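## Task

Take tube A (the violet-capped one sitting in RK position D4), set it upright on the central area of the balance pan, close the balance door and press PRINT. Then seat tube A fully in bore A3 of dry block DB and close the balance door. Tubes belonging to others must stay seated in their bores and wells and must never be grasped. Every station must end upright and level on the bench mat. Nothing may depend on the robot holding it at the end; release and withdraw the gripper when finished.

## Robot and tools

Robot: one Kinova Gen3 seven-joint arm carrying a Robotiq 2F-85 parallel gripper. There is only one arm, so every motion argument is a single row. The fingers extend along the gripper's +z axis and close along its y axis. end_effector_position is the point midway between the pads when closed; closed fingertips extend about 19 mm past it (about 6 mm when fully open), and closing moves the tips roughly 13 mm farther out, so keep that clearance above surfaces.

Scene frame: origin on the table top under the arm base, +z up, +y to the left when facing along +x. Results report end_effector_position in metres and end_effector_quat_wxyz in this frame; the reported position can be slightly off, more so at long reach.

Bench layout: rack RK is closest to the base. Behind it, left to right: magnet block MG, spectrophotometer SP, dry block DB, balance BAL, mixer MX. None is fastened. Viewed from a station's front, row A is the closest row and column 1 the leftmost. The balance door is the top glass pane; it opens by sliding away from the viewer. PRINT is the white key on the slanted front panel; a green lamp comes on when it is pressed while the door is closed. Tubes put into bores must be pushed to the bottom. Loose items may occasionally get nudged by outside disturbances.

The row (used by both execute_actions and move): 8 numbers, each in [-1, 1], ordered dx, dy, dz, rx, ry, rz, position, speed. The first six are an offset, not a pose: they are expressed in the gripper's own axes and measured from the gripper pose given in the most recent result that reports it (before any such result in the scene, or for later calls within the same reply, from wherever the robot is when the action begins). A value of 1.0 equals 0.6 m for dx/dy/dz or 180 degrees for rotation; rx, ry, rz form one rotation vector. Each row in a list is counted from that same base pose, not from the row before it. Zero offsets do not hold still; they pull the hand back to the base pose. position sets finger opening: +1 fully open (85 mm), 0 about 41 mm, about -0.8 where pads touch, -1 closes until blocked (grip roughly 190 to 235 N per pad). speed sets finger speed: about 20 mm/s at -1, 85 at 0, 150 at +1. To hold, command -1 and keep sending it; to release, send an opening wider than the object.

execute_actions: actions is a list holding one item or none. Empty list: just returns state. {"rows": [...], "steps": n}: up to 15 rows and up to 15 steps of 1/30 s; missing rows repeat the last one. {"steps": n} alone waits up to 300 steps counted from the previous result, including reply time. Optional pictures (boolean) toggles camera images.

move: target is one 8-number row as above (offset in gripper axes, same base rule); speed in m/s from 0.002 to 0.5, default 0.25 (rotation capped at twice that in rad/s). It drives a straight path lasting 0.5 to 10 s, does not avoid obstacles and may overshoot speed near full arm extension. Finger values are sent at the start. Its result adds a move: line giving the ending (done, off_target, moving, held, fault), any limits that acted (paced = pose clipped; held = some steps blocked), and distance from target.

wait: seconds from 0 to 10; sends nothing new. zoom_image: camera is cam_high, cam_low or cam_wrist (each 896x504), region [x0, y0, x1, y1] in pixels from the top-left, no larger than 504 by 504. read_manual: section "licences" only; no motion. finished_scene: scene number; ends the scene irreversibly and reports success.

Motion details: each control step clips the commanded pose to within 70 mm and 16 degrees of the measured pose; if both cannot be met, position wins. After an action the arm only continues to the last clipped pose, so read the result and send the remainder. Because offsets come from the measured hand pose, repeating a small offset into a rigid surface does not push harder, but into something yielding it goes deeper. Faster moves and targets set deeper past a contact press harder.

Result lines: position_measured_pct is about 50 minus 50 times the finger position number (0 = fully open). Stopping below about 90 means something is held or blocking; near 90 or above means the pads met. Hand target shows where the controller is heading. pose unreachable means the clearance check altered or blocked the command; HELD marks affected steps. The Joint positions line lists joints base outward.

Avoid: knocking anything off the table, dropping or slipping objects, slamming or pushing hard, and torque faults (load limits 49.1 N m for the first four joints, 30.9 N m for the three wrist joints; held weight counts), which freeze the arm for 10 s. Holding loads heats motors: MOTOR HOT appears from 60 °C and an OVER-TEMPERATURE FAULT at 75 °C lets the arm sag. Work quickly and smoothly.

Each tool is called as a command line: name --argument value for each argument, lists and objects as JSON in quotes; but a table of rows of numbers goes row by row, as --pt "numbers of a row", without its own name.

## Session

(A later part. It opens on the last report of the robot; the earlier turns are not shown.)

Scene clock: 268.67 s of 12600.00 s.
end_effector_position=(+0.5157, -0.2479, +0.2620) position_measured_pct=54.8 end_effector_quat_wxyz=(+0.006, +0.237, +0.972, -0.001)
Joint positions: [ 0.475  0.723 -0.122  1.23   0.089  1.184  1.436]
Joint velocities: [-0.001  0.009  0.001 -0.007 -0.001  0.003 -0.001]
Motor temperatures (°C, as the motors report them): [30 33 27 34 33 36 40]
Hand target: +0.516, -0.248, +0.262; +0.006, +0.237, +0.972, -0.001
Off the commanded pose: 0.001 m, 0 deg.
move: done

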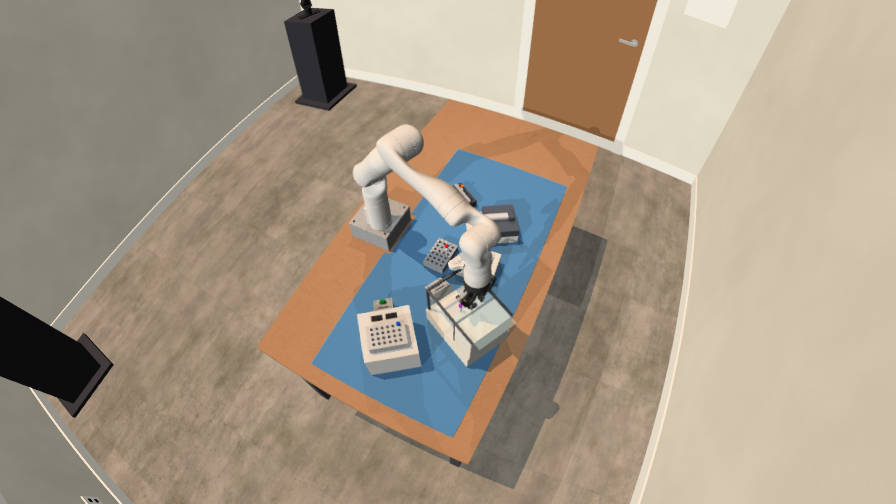

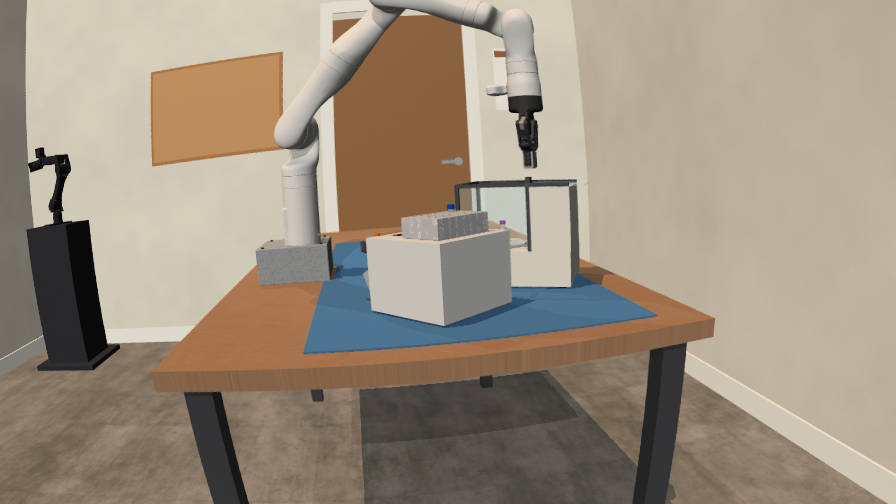

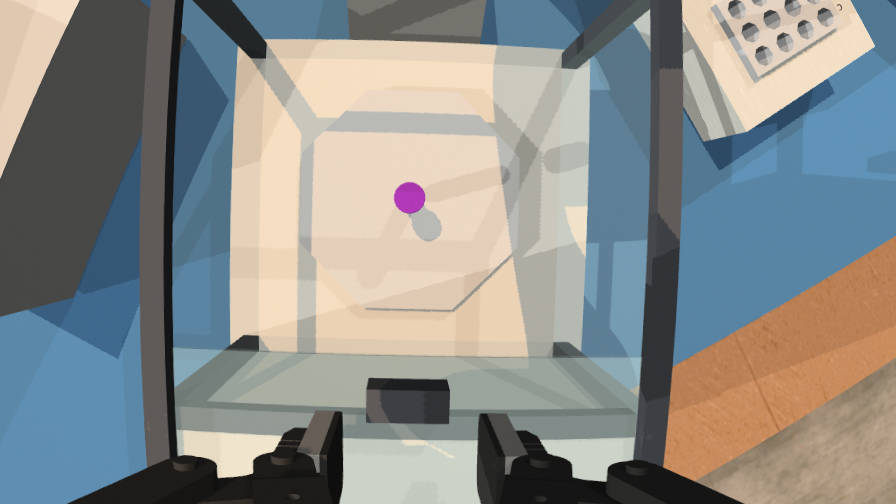

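move --target '[-0.001,0,0.046,0,0.004,0,-0.1,0]' --speed 0.04

move --target '[0,0,0,0,0,0,-0.5,-0.5]'

Scene clock: 273.97 s of 12600.00 s.
end_effector_position=(+0.5165, -0.2483, +0.2346) position_measured_pct=54.8 end_effector_quat_wxyz=(-0.000, +0.237, +0.972, +0.000)
Joint positions: [ 0.474  0.761 -0.121  1.249  0.092  1.139  1.434]
Joint velocities: [-0.     0.003  0.001 -0.002 -0.    -0.002 -0.001]
Motor temperatures (°C, as the motors report them): [30 34 27 34 33 36 40]
Hand target: +0.517, -0.248, +0.234; -0.000, +0.237, +0.972, +0.000
Off the commanded pose: 0.000 m, 0 deg.
move: done

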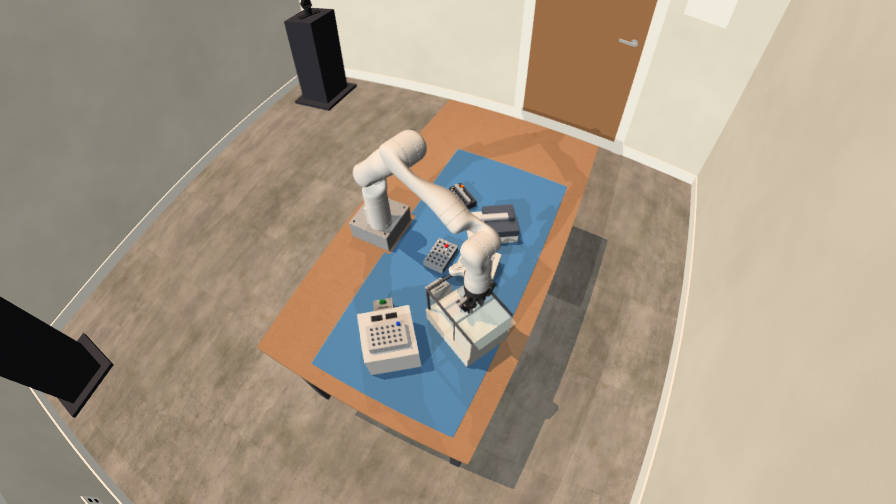

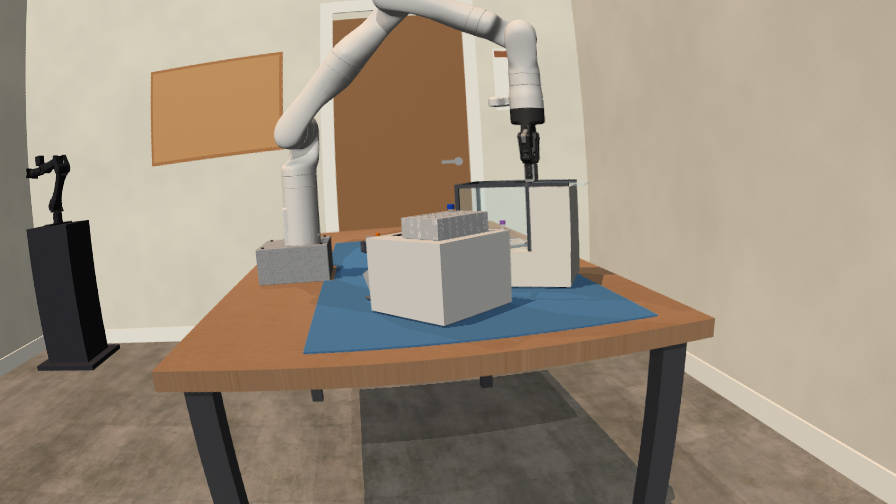

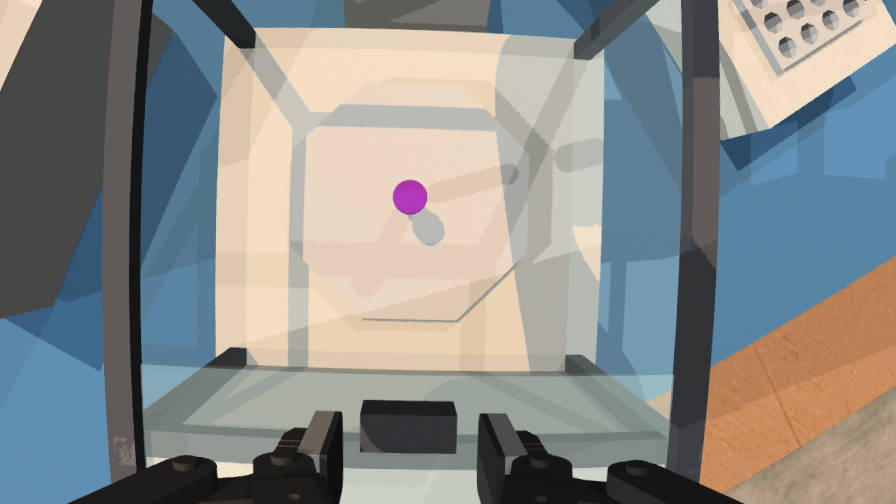

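Scene clock: 274.57 s of 12600.00 s.
end_effector_position=(+0.5163, -0.2488, +0.2351) position_measured_pct=69.8 end_effector_quat_wxyz=(-0.000, +0.237, +0.972, -0.000)
Joint positions: [ 0.475  0.761 -0.121  1.249  0.092  1.14   1.434]
Joint velocities: [ 0.    -0.    -0.001  0.    -0.002 -0.     0.   ]
Motor temperatures (°C, as the motors report them): [30 34 27 34 33 36 40]
Hand target: +0.517, -0.248, +0.235; -0.000, +0.237, +0.972, +0.000
Off the commanded pose: 0.001 m, 0 deg.
move: done

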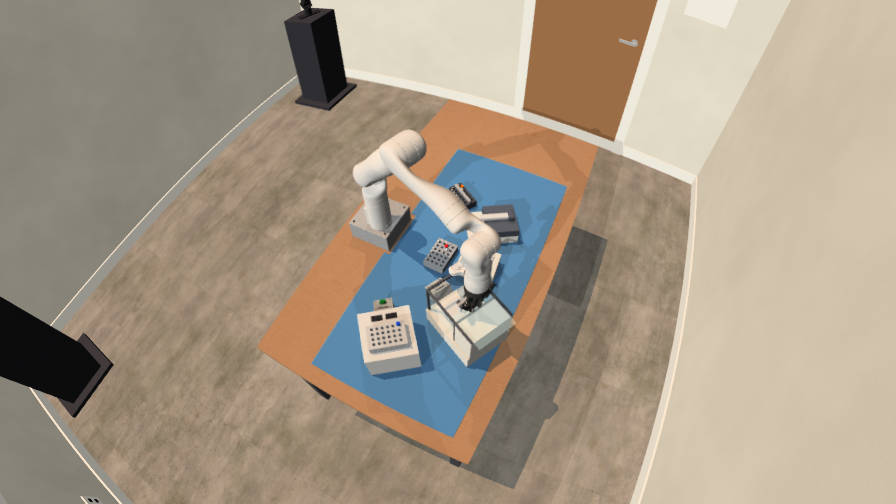

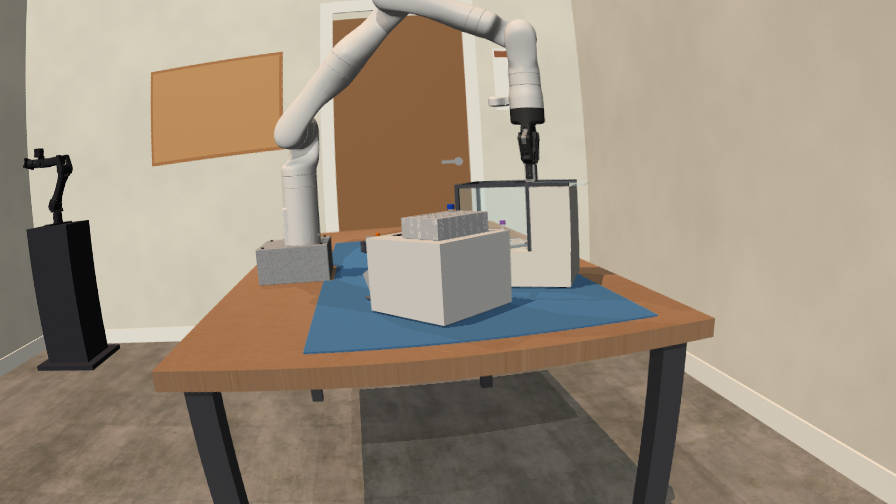

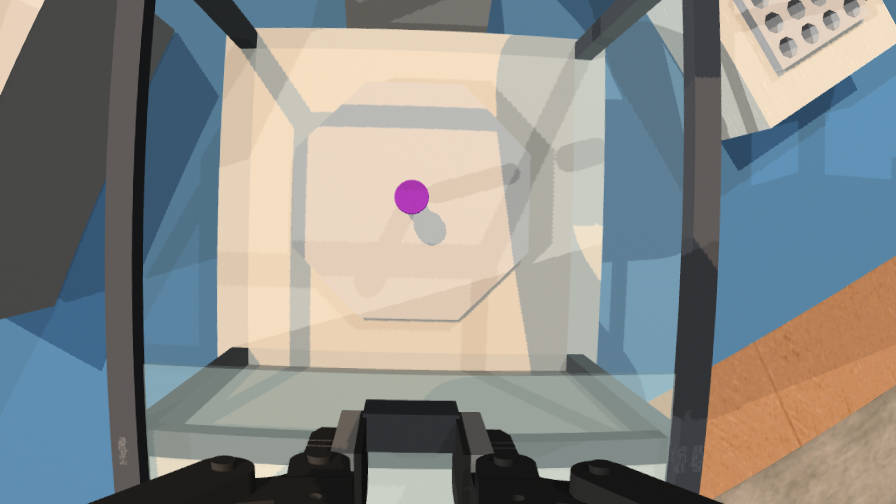

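move --target '[0.198,0,0,0,0,0,-0.5,0]' --speed 0.04

Scene clock: 280.63 s of 12600.00 s.
end_effector_position=(+0.4114, -0.1947, +0.2347) position_measured_pct=69.8 end_effector_quat_wxyz=(+0.001, +0.237, +0.972, -0.000)
Joint positions: [ 0.488  0.52  -0.138  1.716  0.087  0.912  1.4  ]
Joint velocities: [ 0.    -0.004  0.001  0.008 -0.001 -0.004 -0.001]
Motor temperatures (°C, as the motors report them): [30 34 27 34 33 36 40]
Hand target: +0.411, -0.195, +0.235; -0.000, +0.237, +0.971, -0.000
Off the commanded pose: 0.001 m, 0 deg.
move: done

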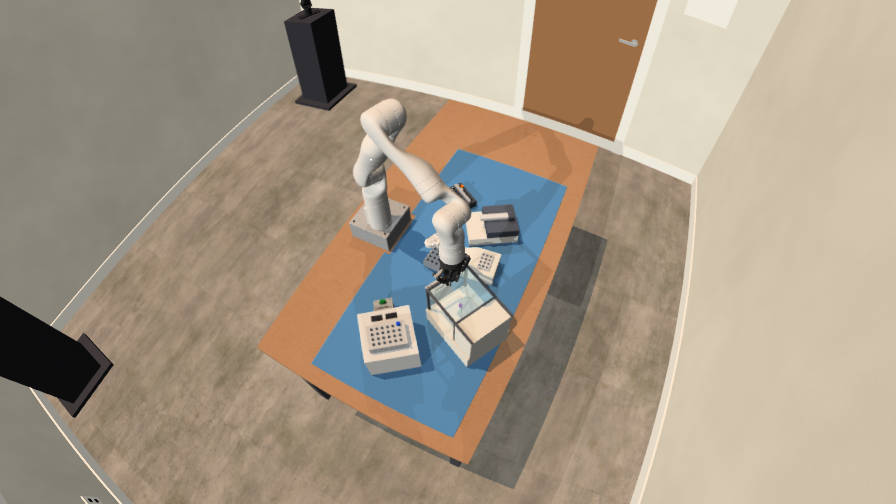

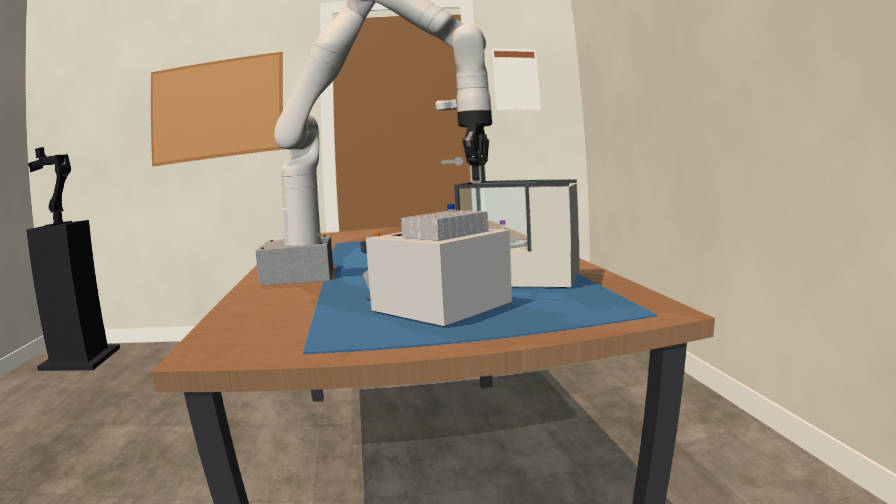

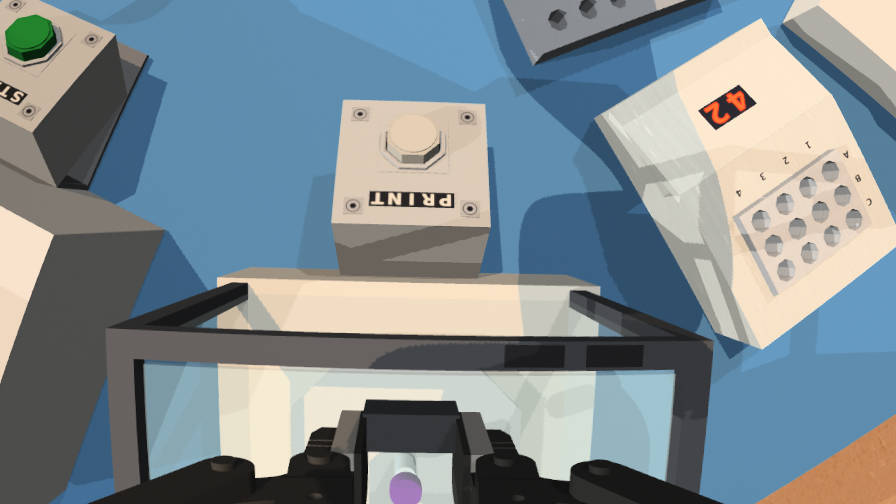

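move --target '[0,0,0,0,0,0,-0.1,0.5]'

move --target '[0,0,-0.04,0,0,0,-0.1,0]' --speed 0.1

move --target '[0.157,0.007,0,0,0,0,-1,0.5]' --speed 0.15

move --target '[0,0,0.22,0,0,0,-1,0]' --speed 0.12

Scene clock: 294.40 s of 12600.00 s.
end_effector_position=(+0.4114, -0.1947, +0.2347) position_measured_pct=54.8 end_effector_quat_wxyz=(+0.001, +0.237, +0.972, -0.000)
Joint positions: [ 0.488  0.52  -0.138  1.716  0.087  0.912  1.4  ]
Joint velocities: [ 0.     0.    -0.    -0.    -0.     0.002  0.   ]
Motor temperatures (°C, as the motors report them): [30 34 27 34 33 36 40]
Hand target: +0.411, -0.195, +0.235; +0.001, +0.237, +0.972, -0.000
Off the commanded pose: 0.000 m, 0 deg.
move: done

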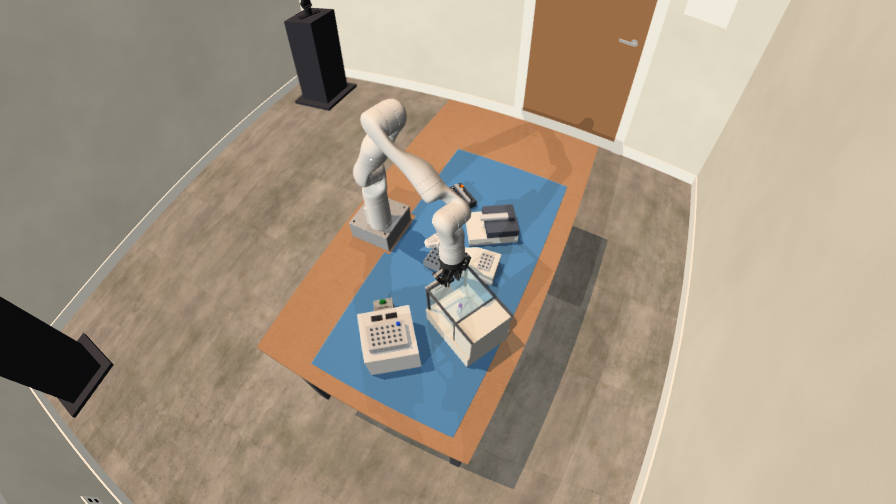

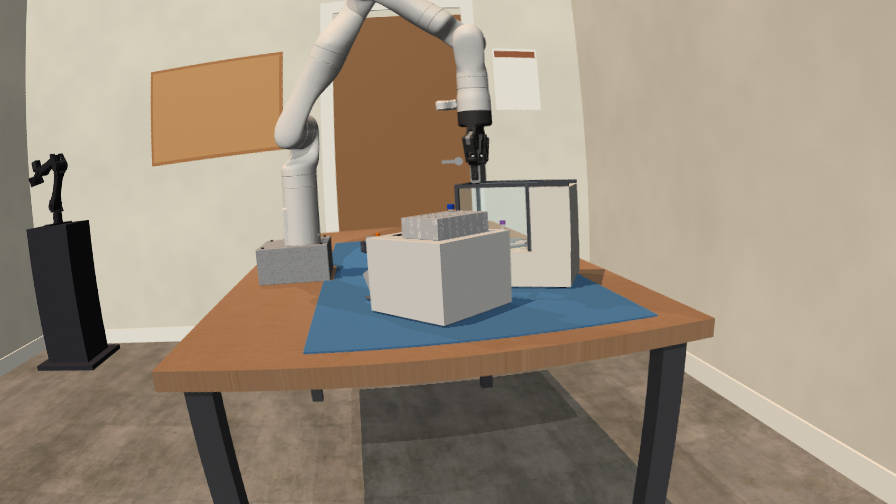

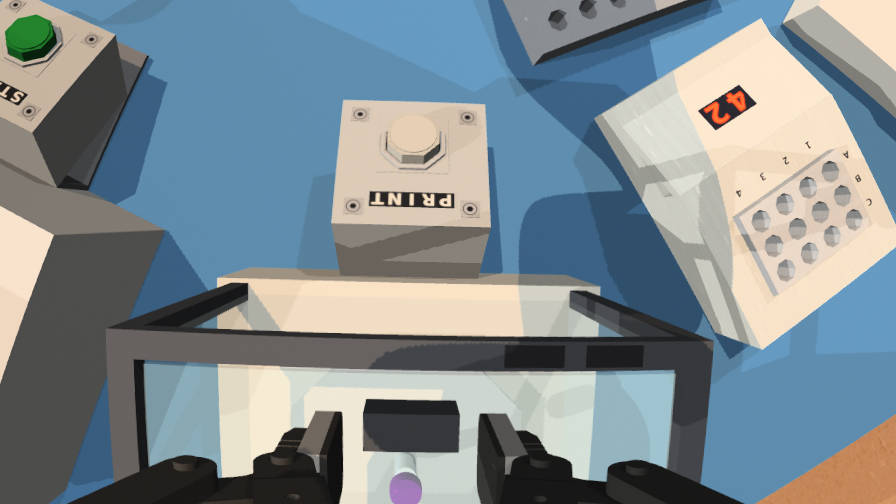

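Scene clock: 295.17 s of 12600.00 s.
end_effector_position=(+0.4113, -0.1946, +0.2584) position_measured_pct=54.8 end_effector_quat_wxyz=(+0.001, +0.237, +0.972, -0.000)
Joint positions: [ 0.49   0.487 -0.14   1.683  0.08   0.979  1.406]
Joint velocities: [ 0.    -0.003  0.002 -0.001 -0.001  0.004 -0.001]
Motor temperatures (°C, as the motors report them): [30 34 27 34 33 36 40]
Hand target: +0.411, -0.195, +0.259; +0.001, +0.237, +0.972, -0.000
Off the commanded pose: 0.000 m, 0 deg.
move: done

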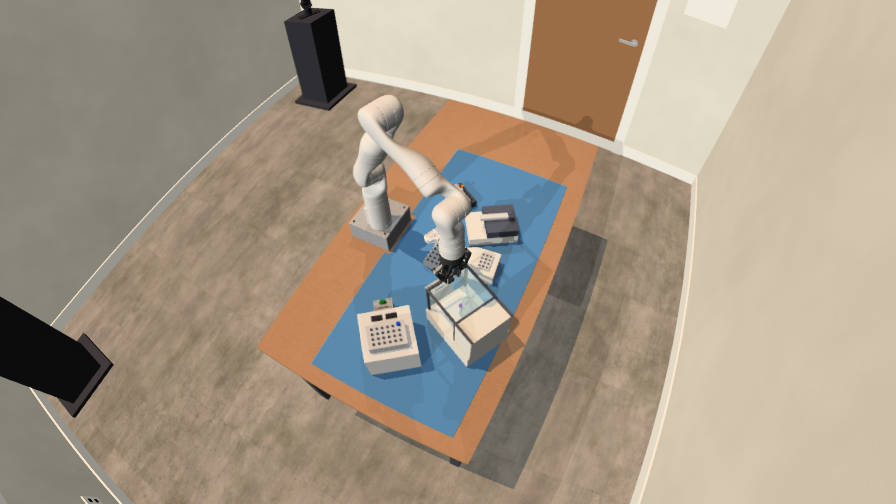

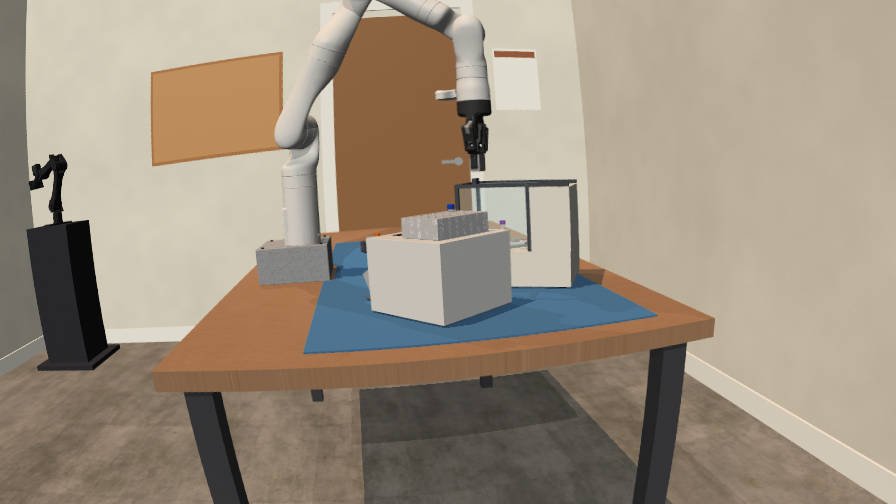

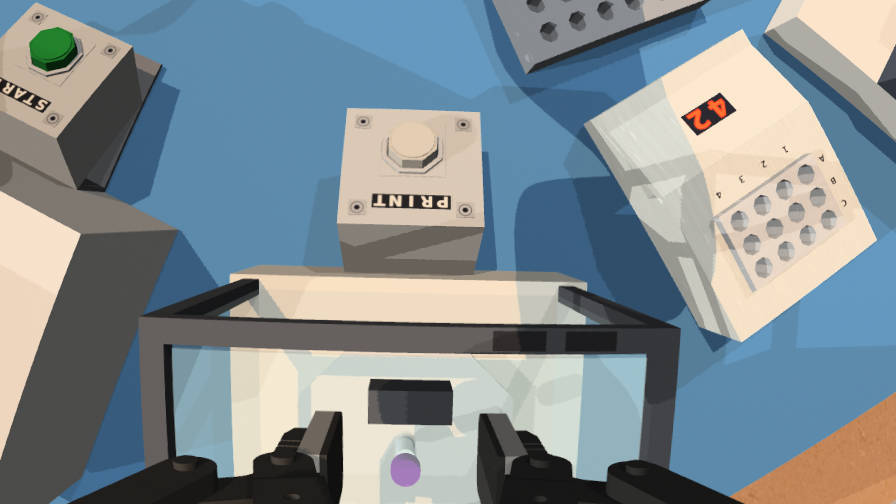

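Scene clock: 296.23 s of 12600.00 s.
end_effector_position=(+0.3294, -0.1478, +0.2577) position_measured_pct=91.7 end_effector_quat_wxyz=(+0.000, +0.237, +0.971, -0.000)
Joint positions: [ 0.487  0.305 -0.161  1.984  0.064  0.859  1.377]
Joint velocities: [ 0.    -0.01  -0.001  0.004 -0.001 -0.001 -0.002]
Motor temperatures (°C, as the motors report them): [30 34 27 34 33 36 40]
Hand target: +0.329, -0.148, +0.258; +0.001, +0.237, +0.971, -0.000
Off the commanded pose: 0.001 m, 0 deg.
move: done

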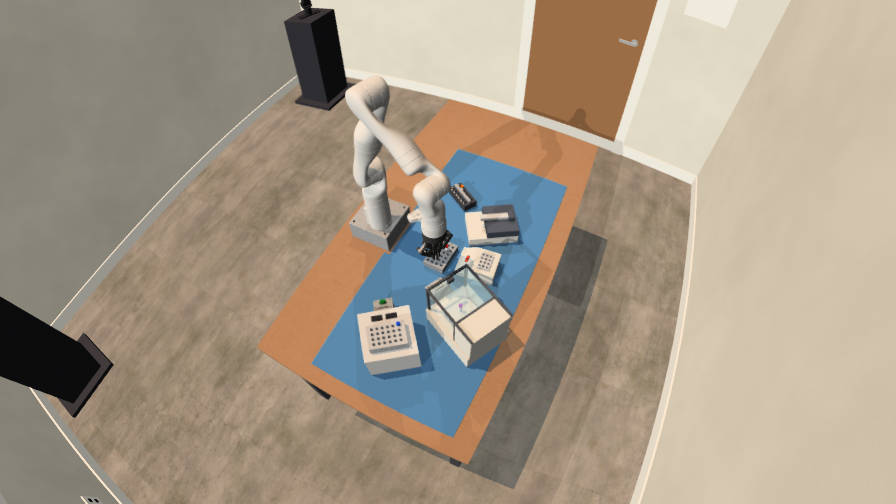

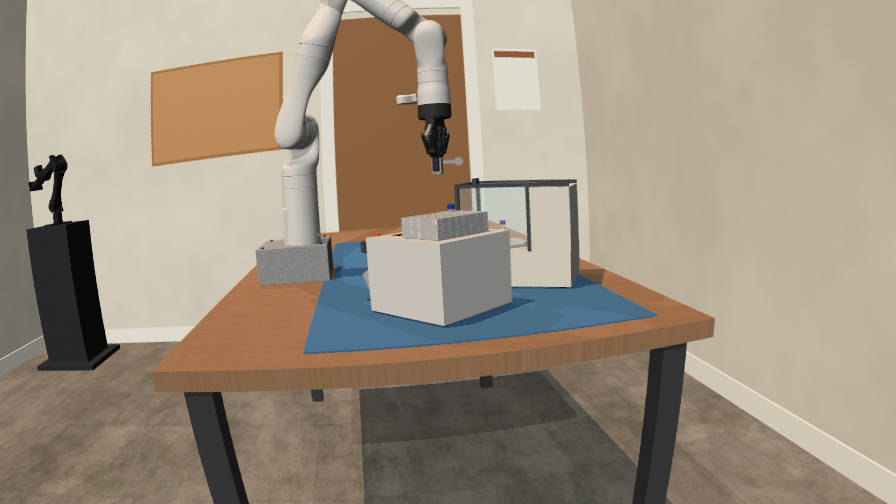

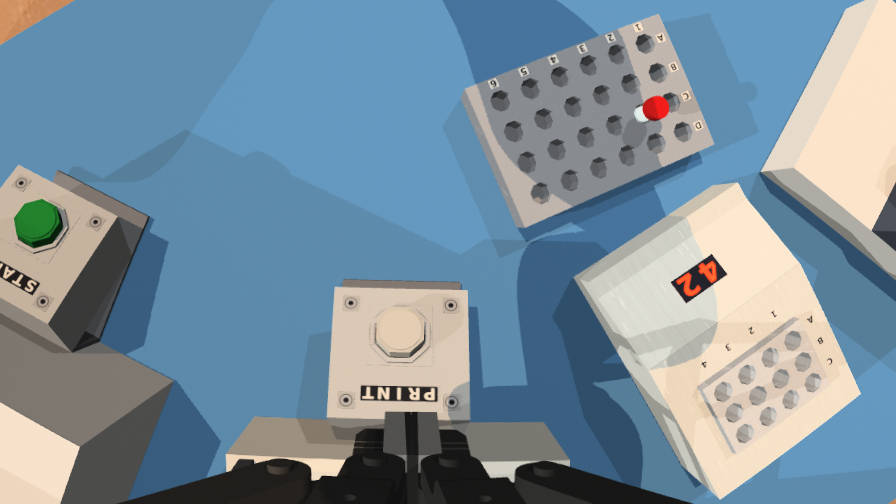

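Scene clock: 297.80 s of 12600.00 s.
end_effector_position=(+0.3297, -0.1483, +0.1262) position_measured_pct=91.7 end_effector_quat_wxyz=(+0.000, +0.237, +0.971, -0.000)
Joint positions: [ 0.441  0.588 -0.11   2.131  0.149  0.431  1.298]
Joint velocities: [-0.002  0.006  0.001  0.     0.001 -0.002 -0.   ]
Motor temperatures (°C, as the motors report them): [30 34 27 34 33 36 40]
Hand target: +0.330, -0.148, +0.126; +0.000, +0.237, +0.971, -0.000
Off the commanded pose: 0.001 m, 0 deg.
move: done

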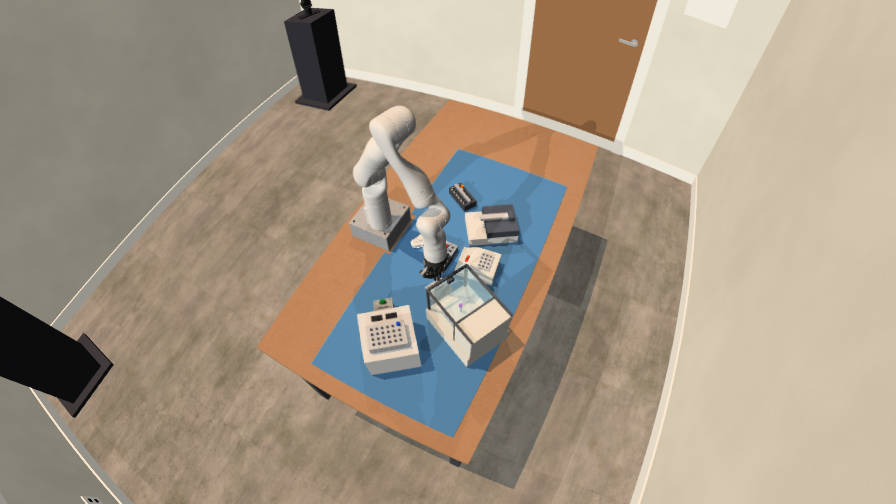

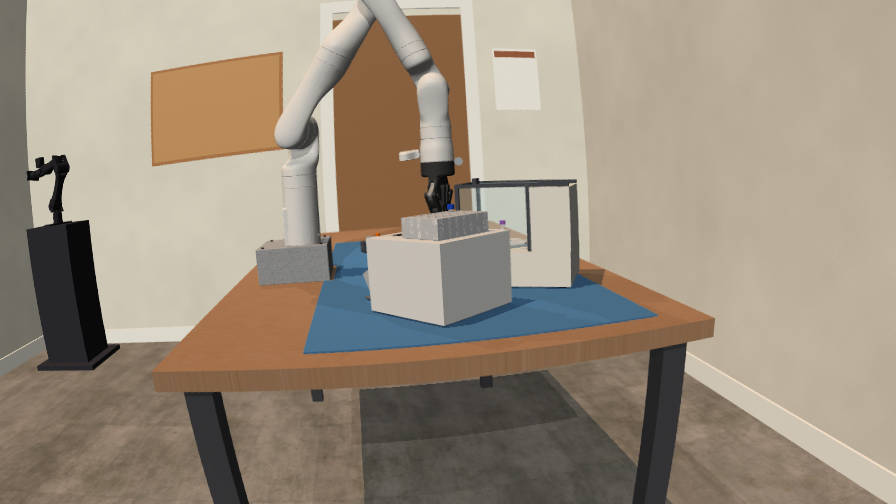

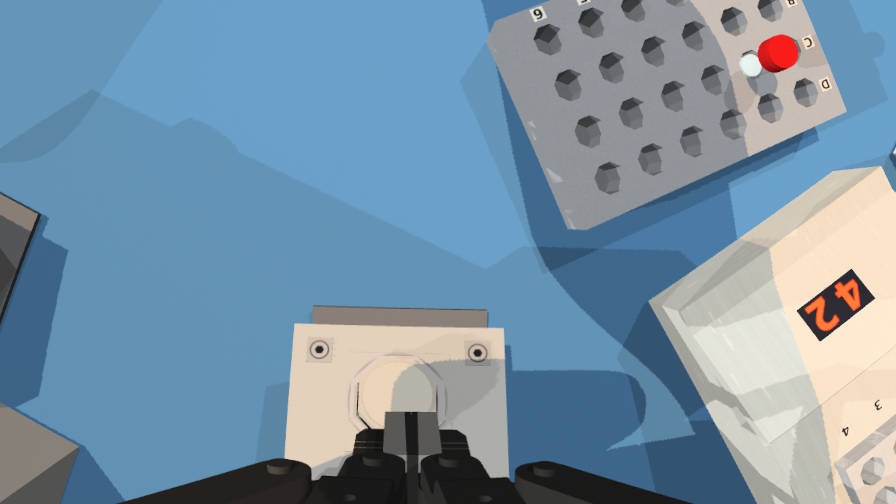

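move --target '[-0.012,-0.003,0.065,0,0,0,-1,0]' --speed 0.06

move --target '[0,0,0.03,0,0,0,-1,0]' --speed 0.012

Scene clock: 306.30 s of 12600.00 s.
end_effector_position=(+0.3349, -0.1524, +0.0958) position_measured_pct=91.7 end_effector_quat_wxyz=(+0.003, +0.236, +0.972, -0.002)
Joint positions: [ 0.427  0.672 -0.086  2.13   0.169  0.343  1.287]
Joint velocities: [-0.004 -0.013  0.003  0.001  0.    -0.    -0.002]
Motor temperatures (°C, as the motors report them): [30 34 27 34 33 36 40]
Hand target: +0.335, -0.153, +0.087; +0.000, +0.237, +0.971, -0.001
Off the commanded pose: 0.009 m, 0 deg.
move: off_target

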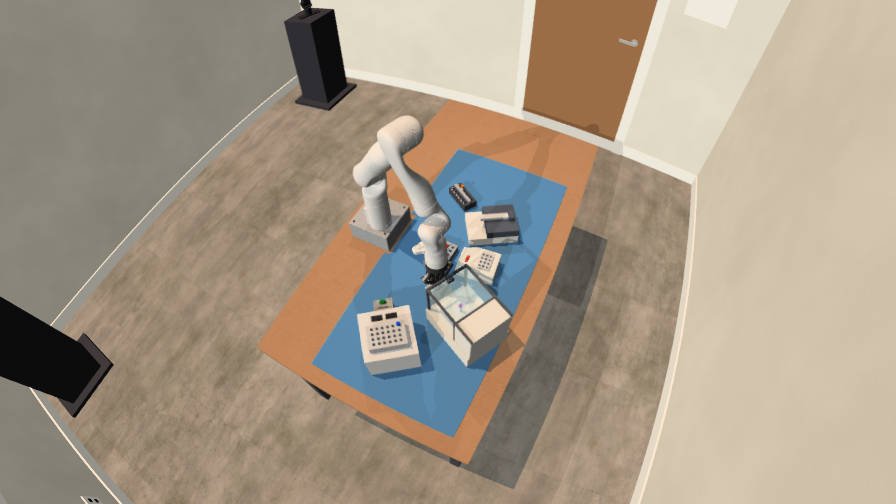

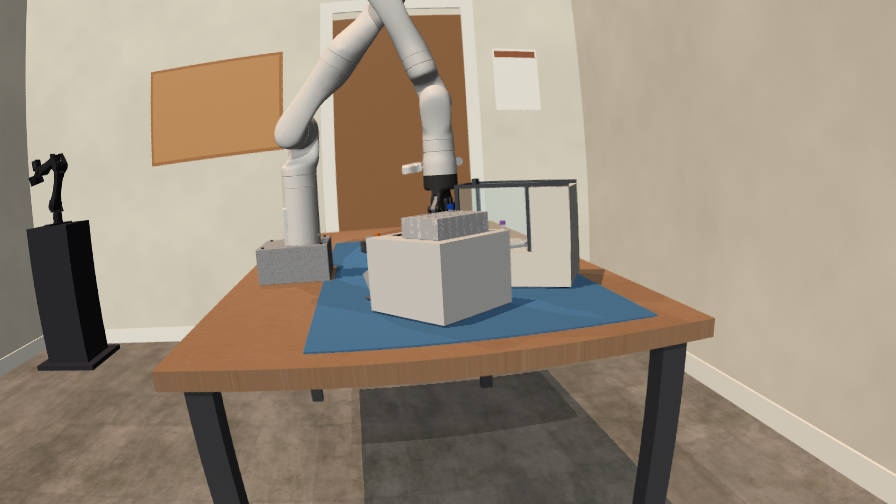

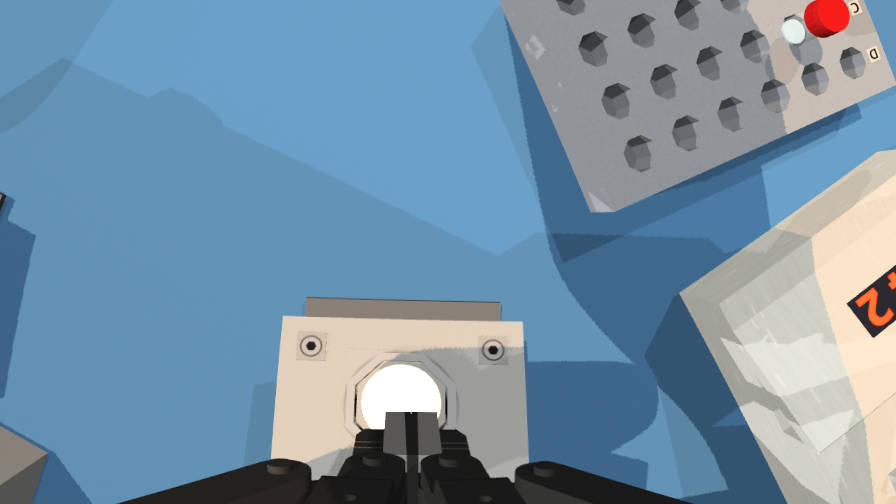

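Scene clock: 308.03 s of 12600.00 s.
end_effector_position=(+0.3340, -0.1519, +0.0937) position_measured_pct=91.7 end_effector_quat_wxyz=(+0.009, +0.235, +0.972, -0.004)
Joint positions: [ 0.416  0.673 -0.075  2.146  0.175  0.313  1.279]
Joint velocities: [-0.001 -0.001  0.001  0.001  0.001 -0.004 -0.001]
Motor temperatures (°C, as the motors report them): [30 34 27 34 33 36 40]
Hand target: +0.335, -0.152, +0.078; +0.003, +0.236, +0.972, -0.002
Off the commanded pose: 0.016 m, 1 deg.
move: off_target

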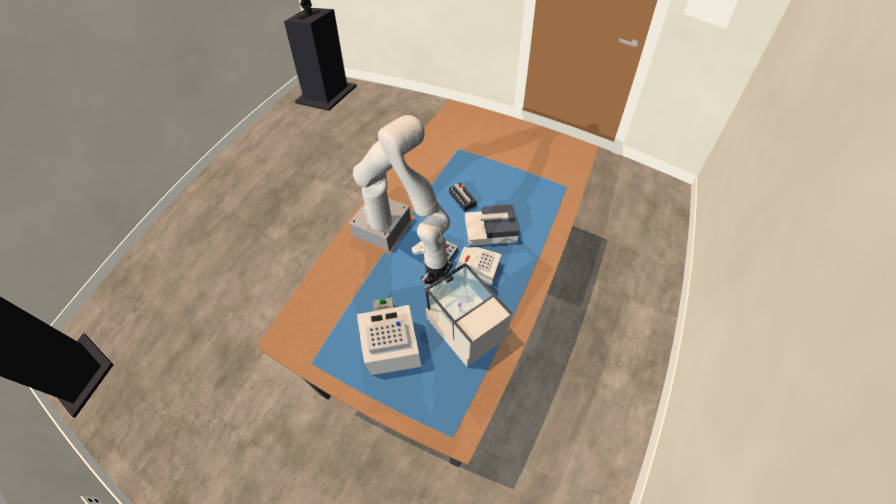

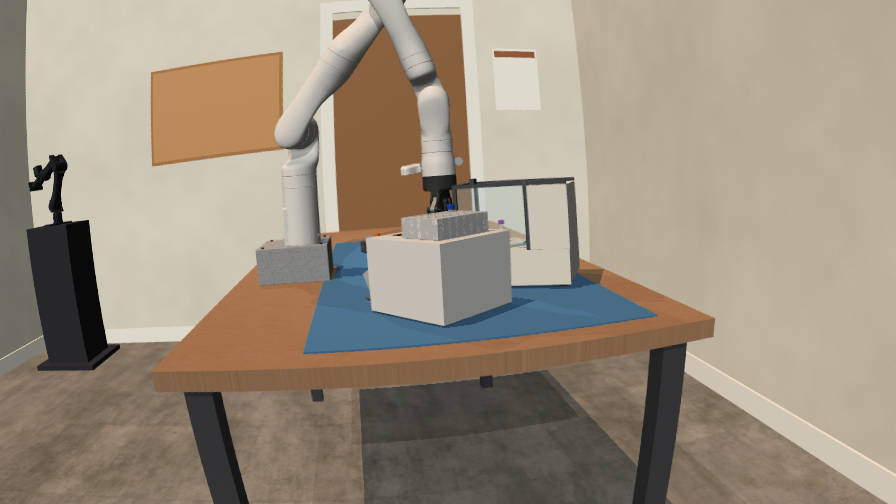

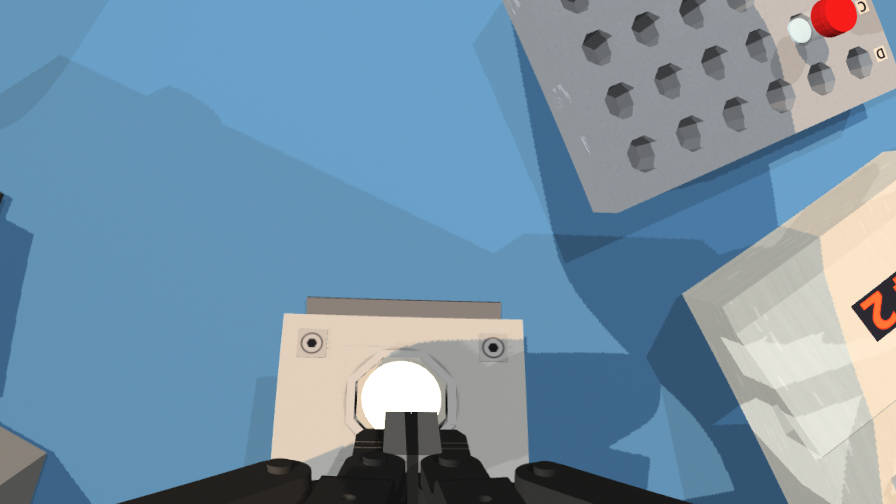

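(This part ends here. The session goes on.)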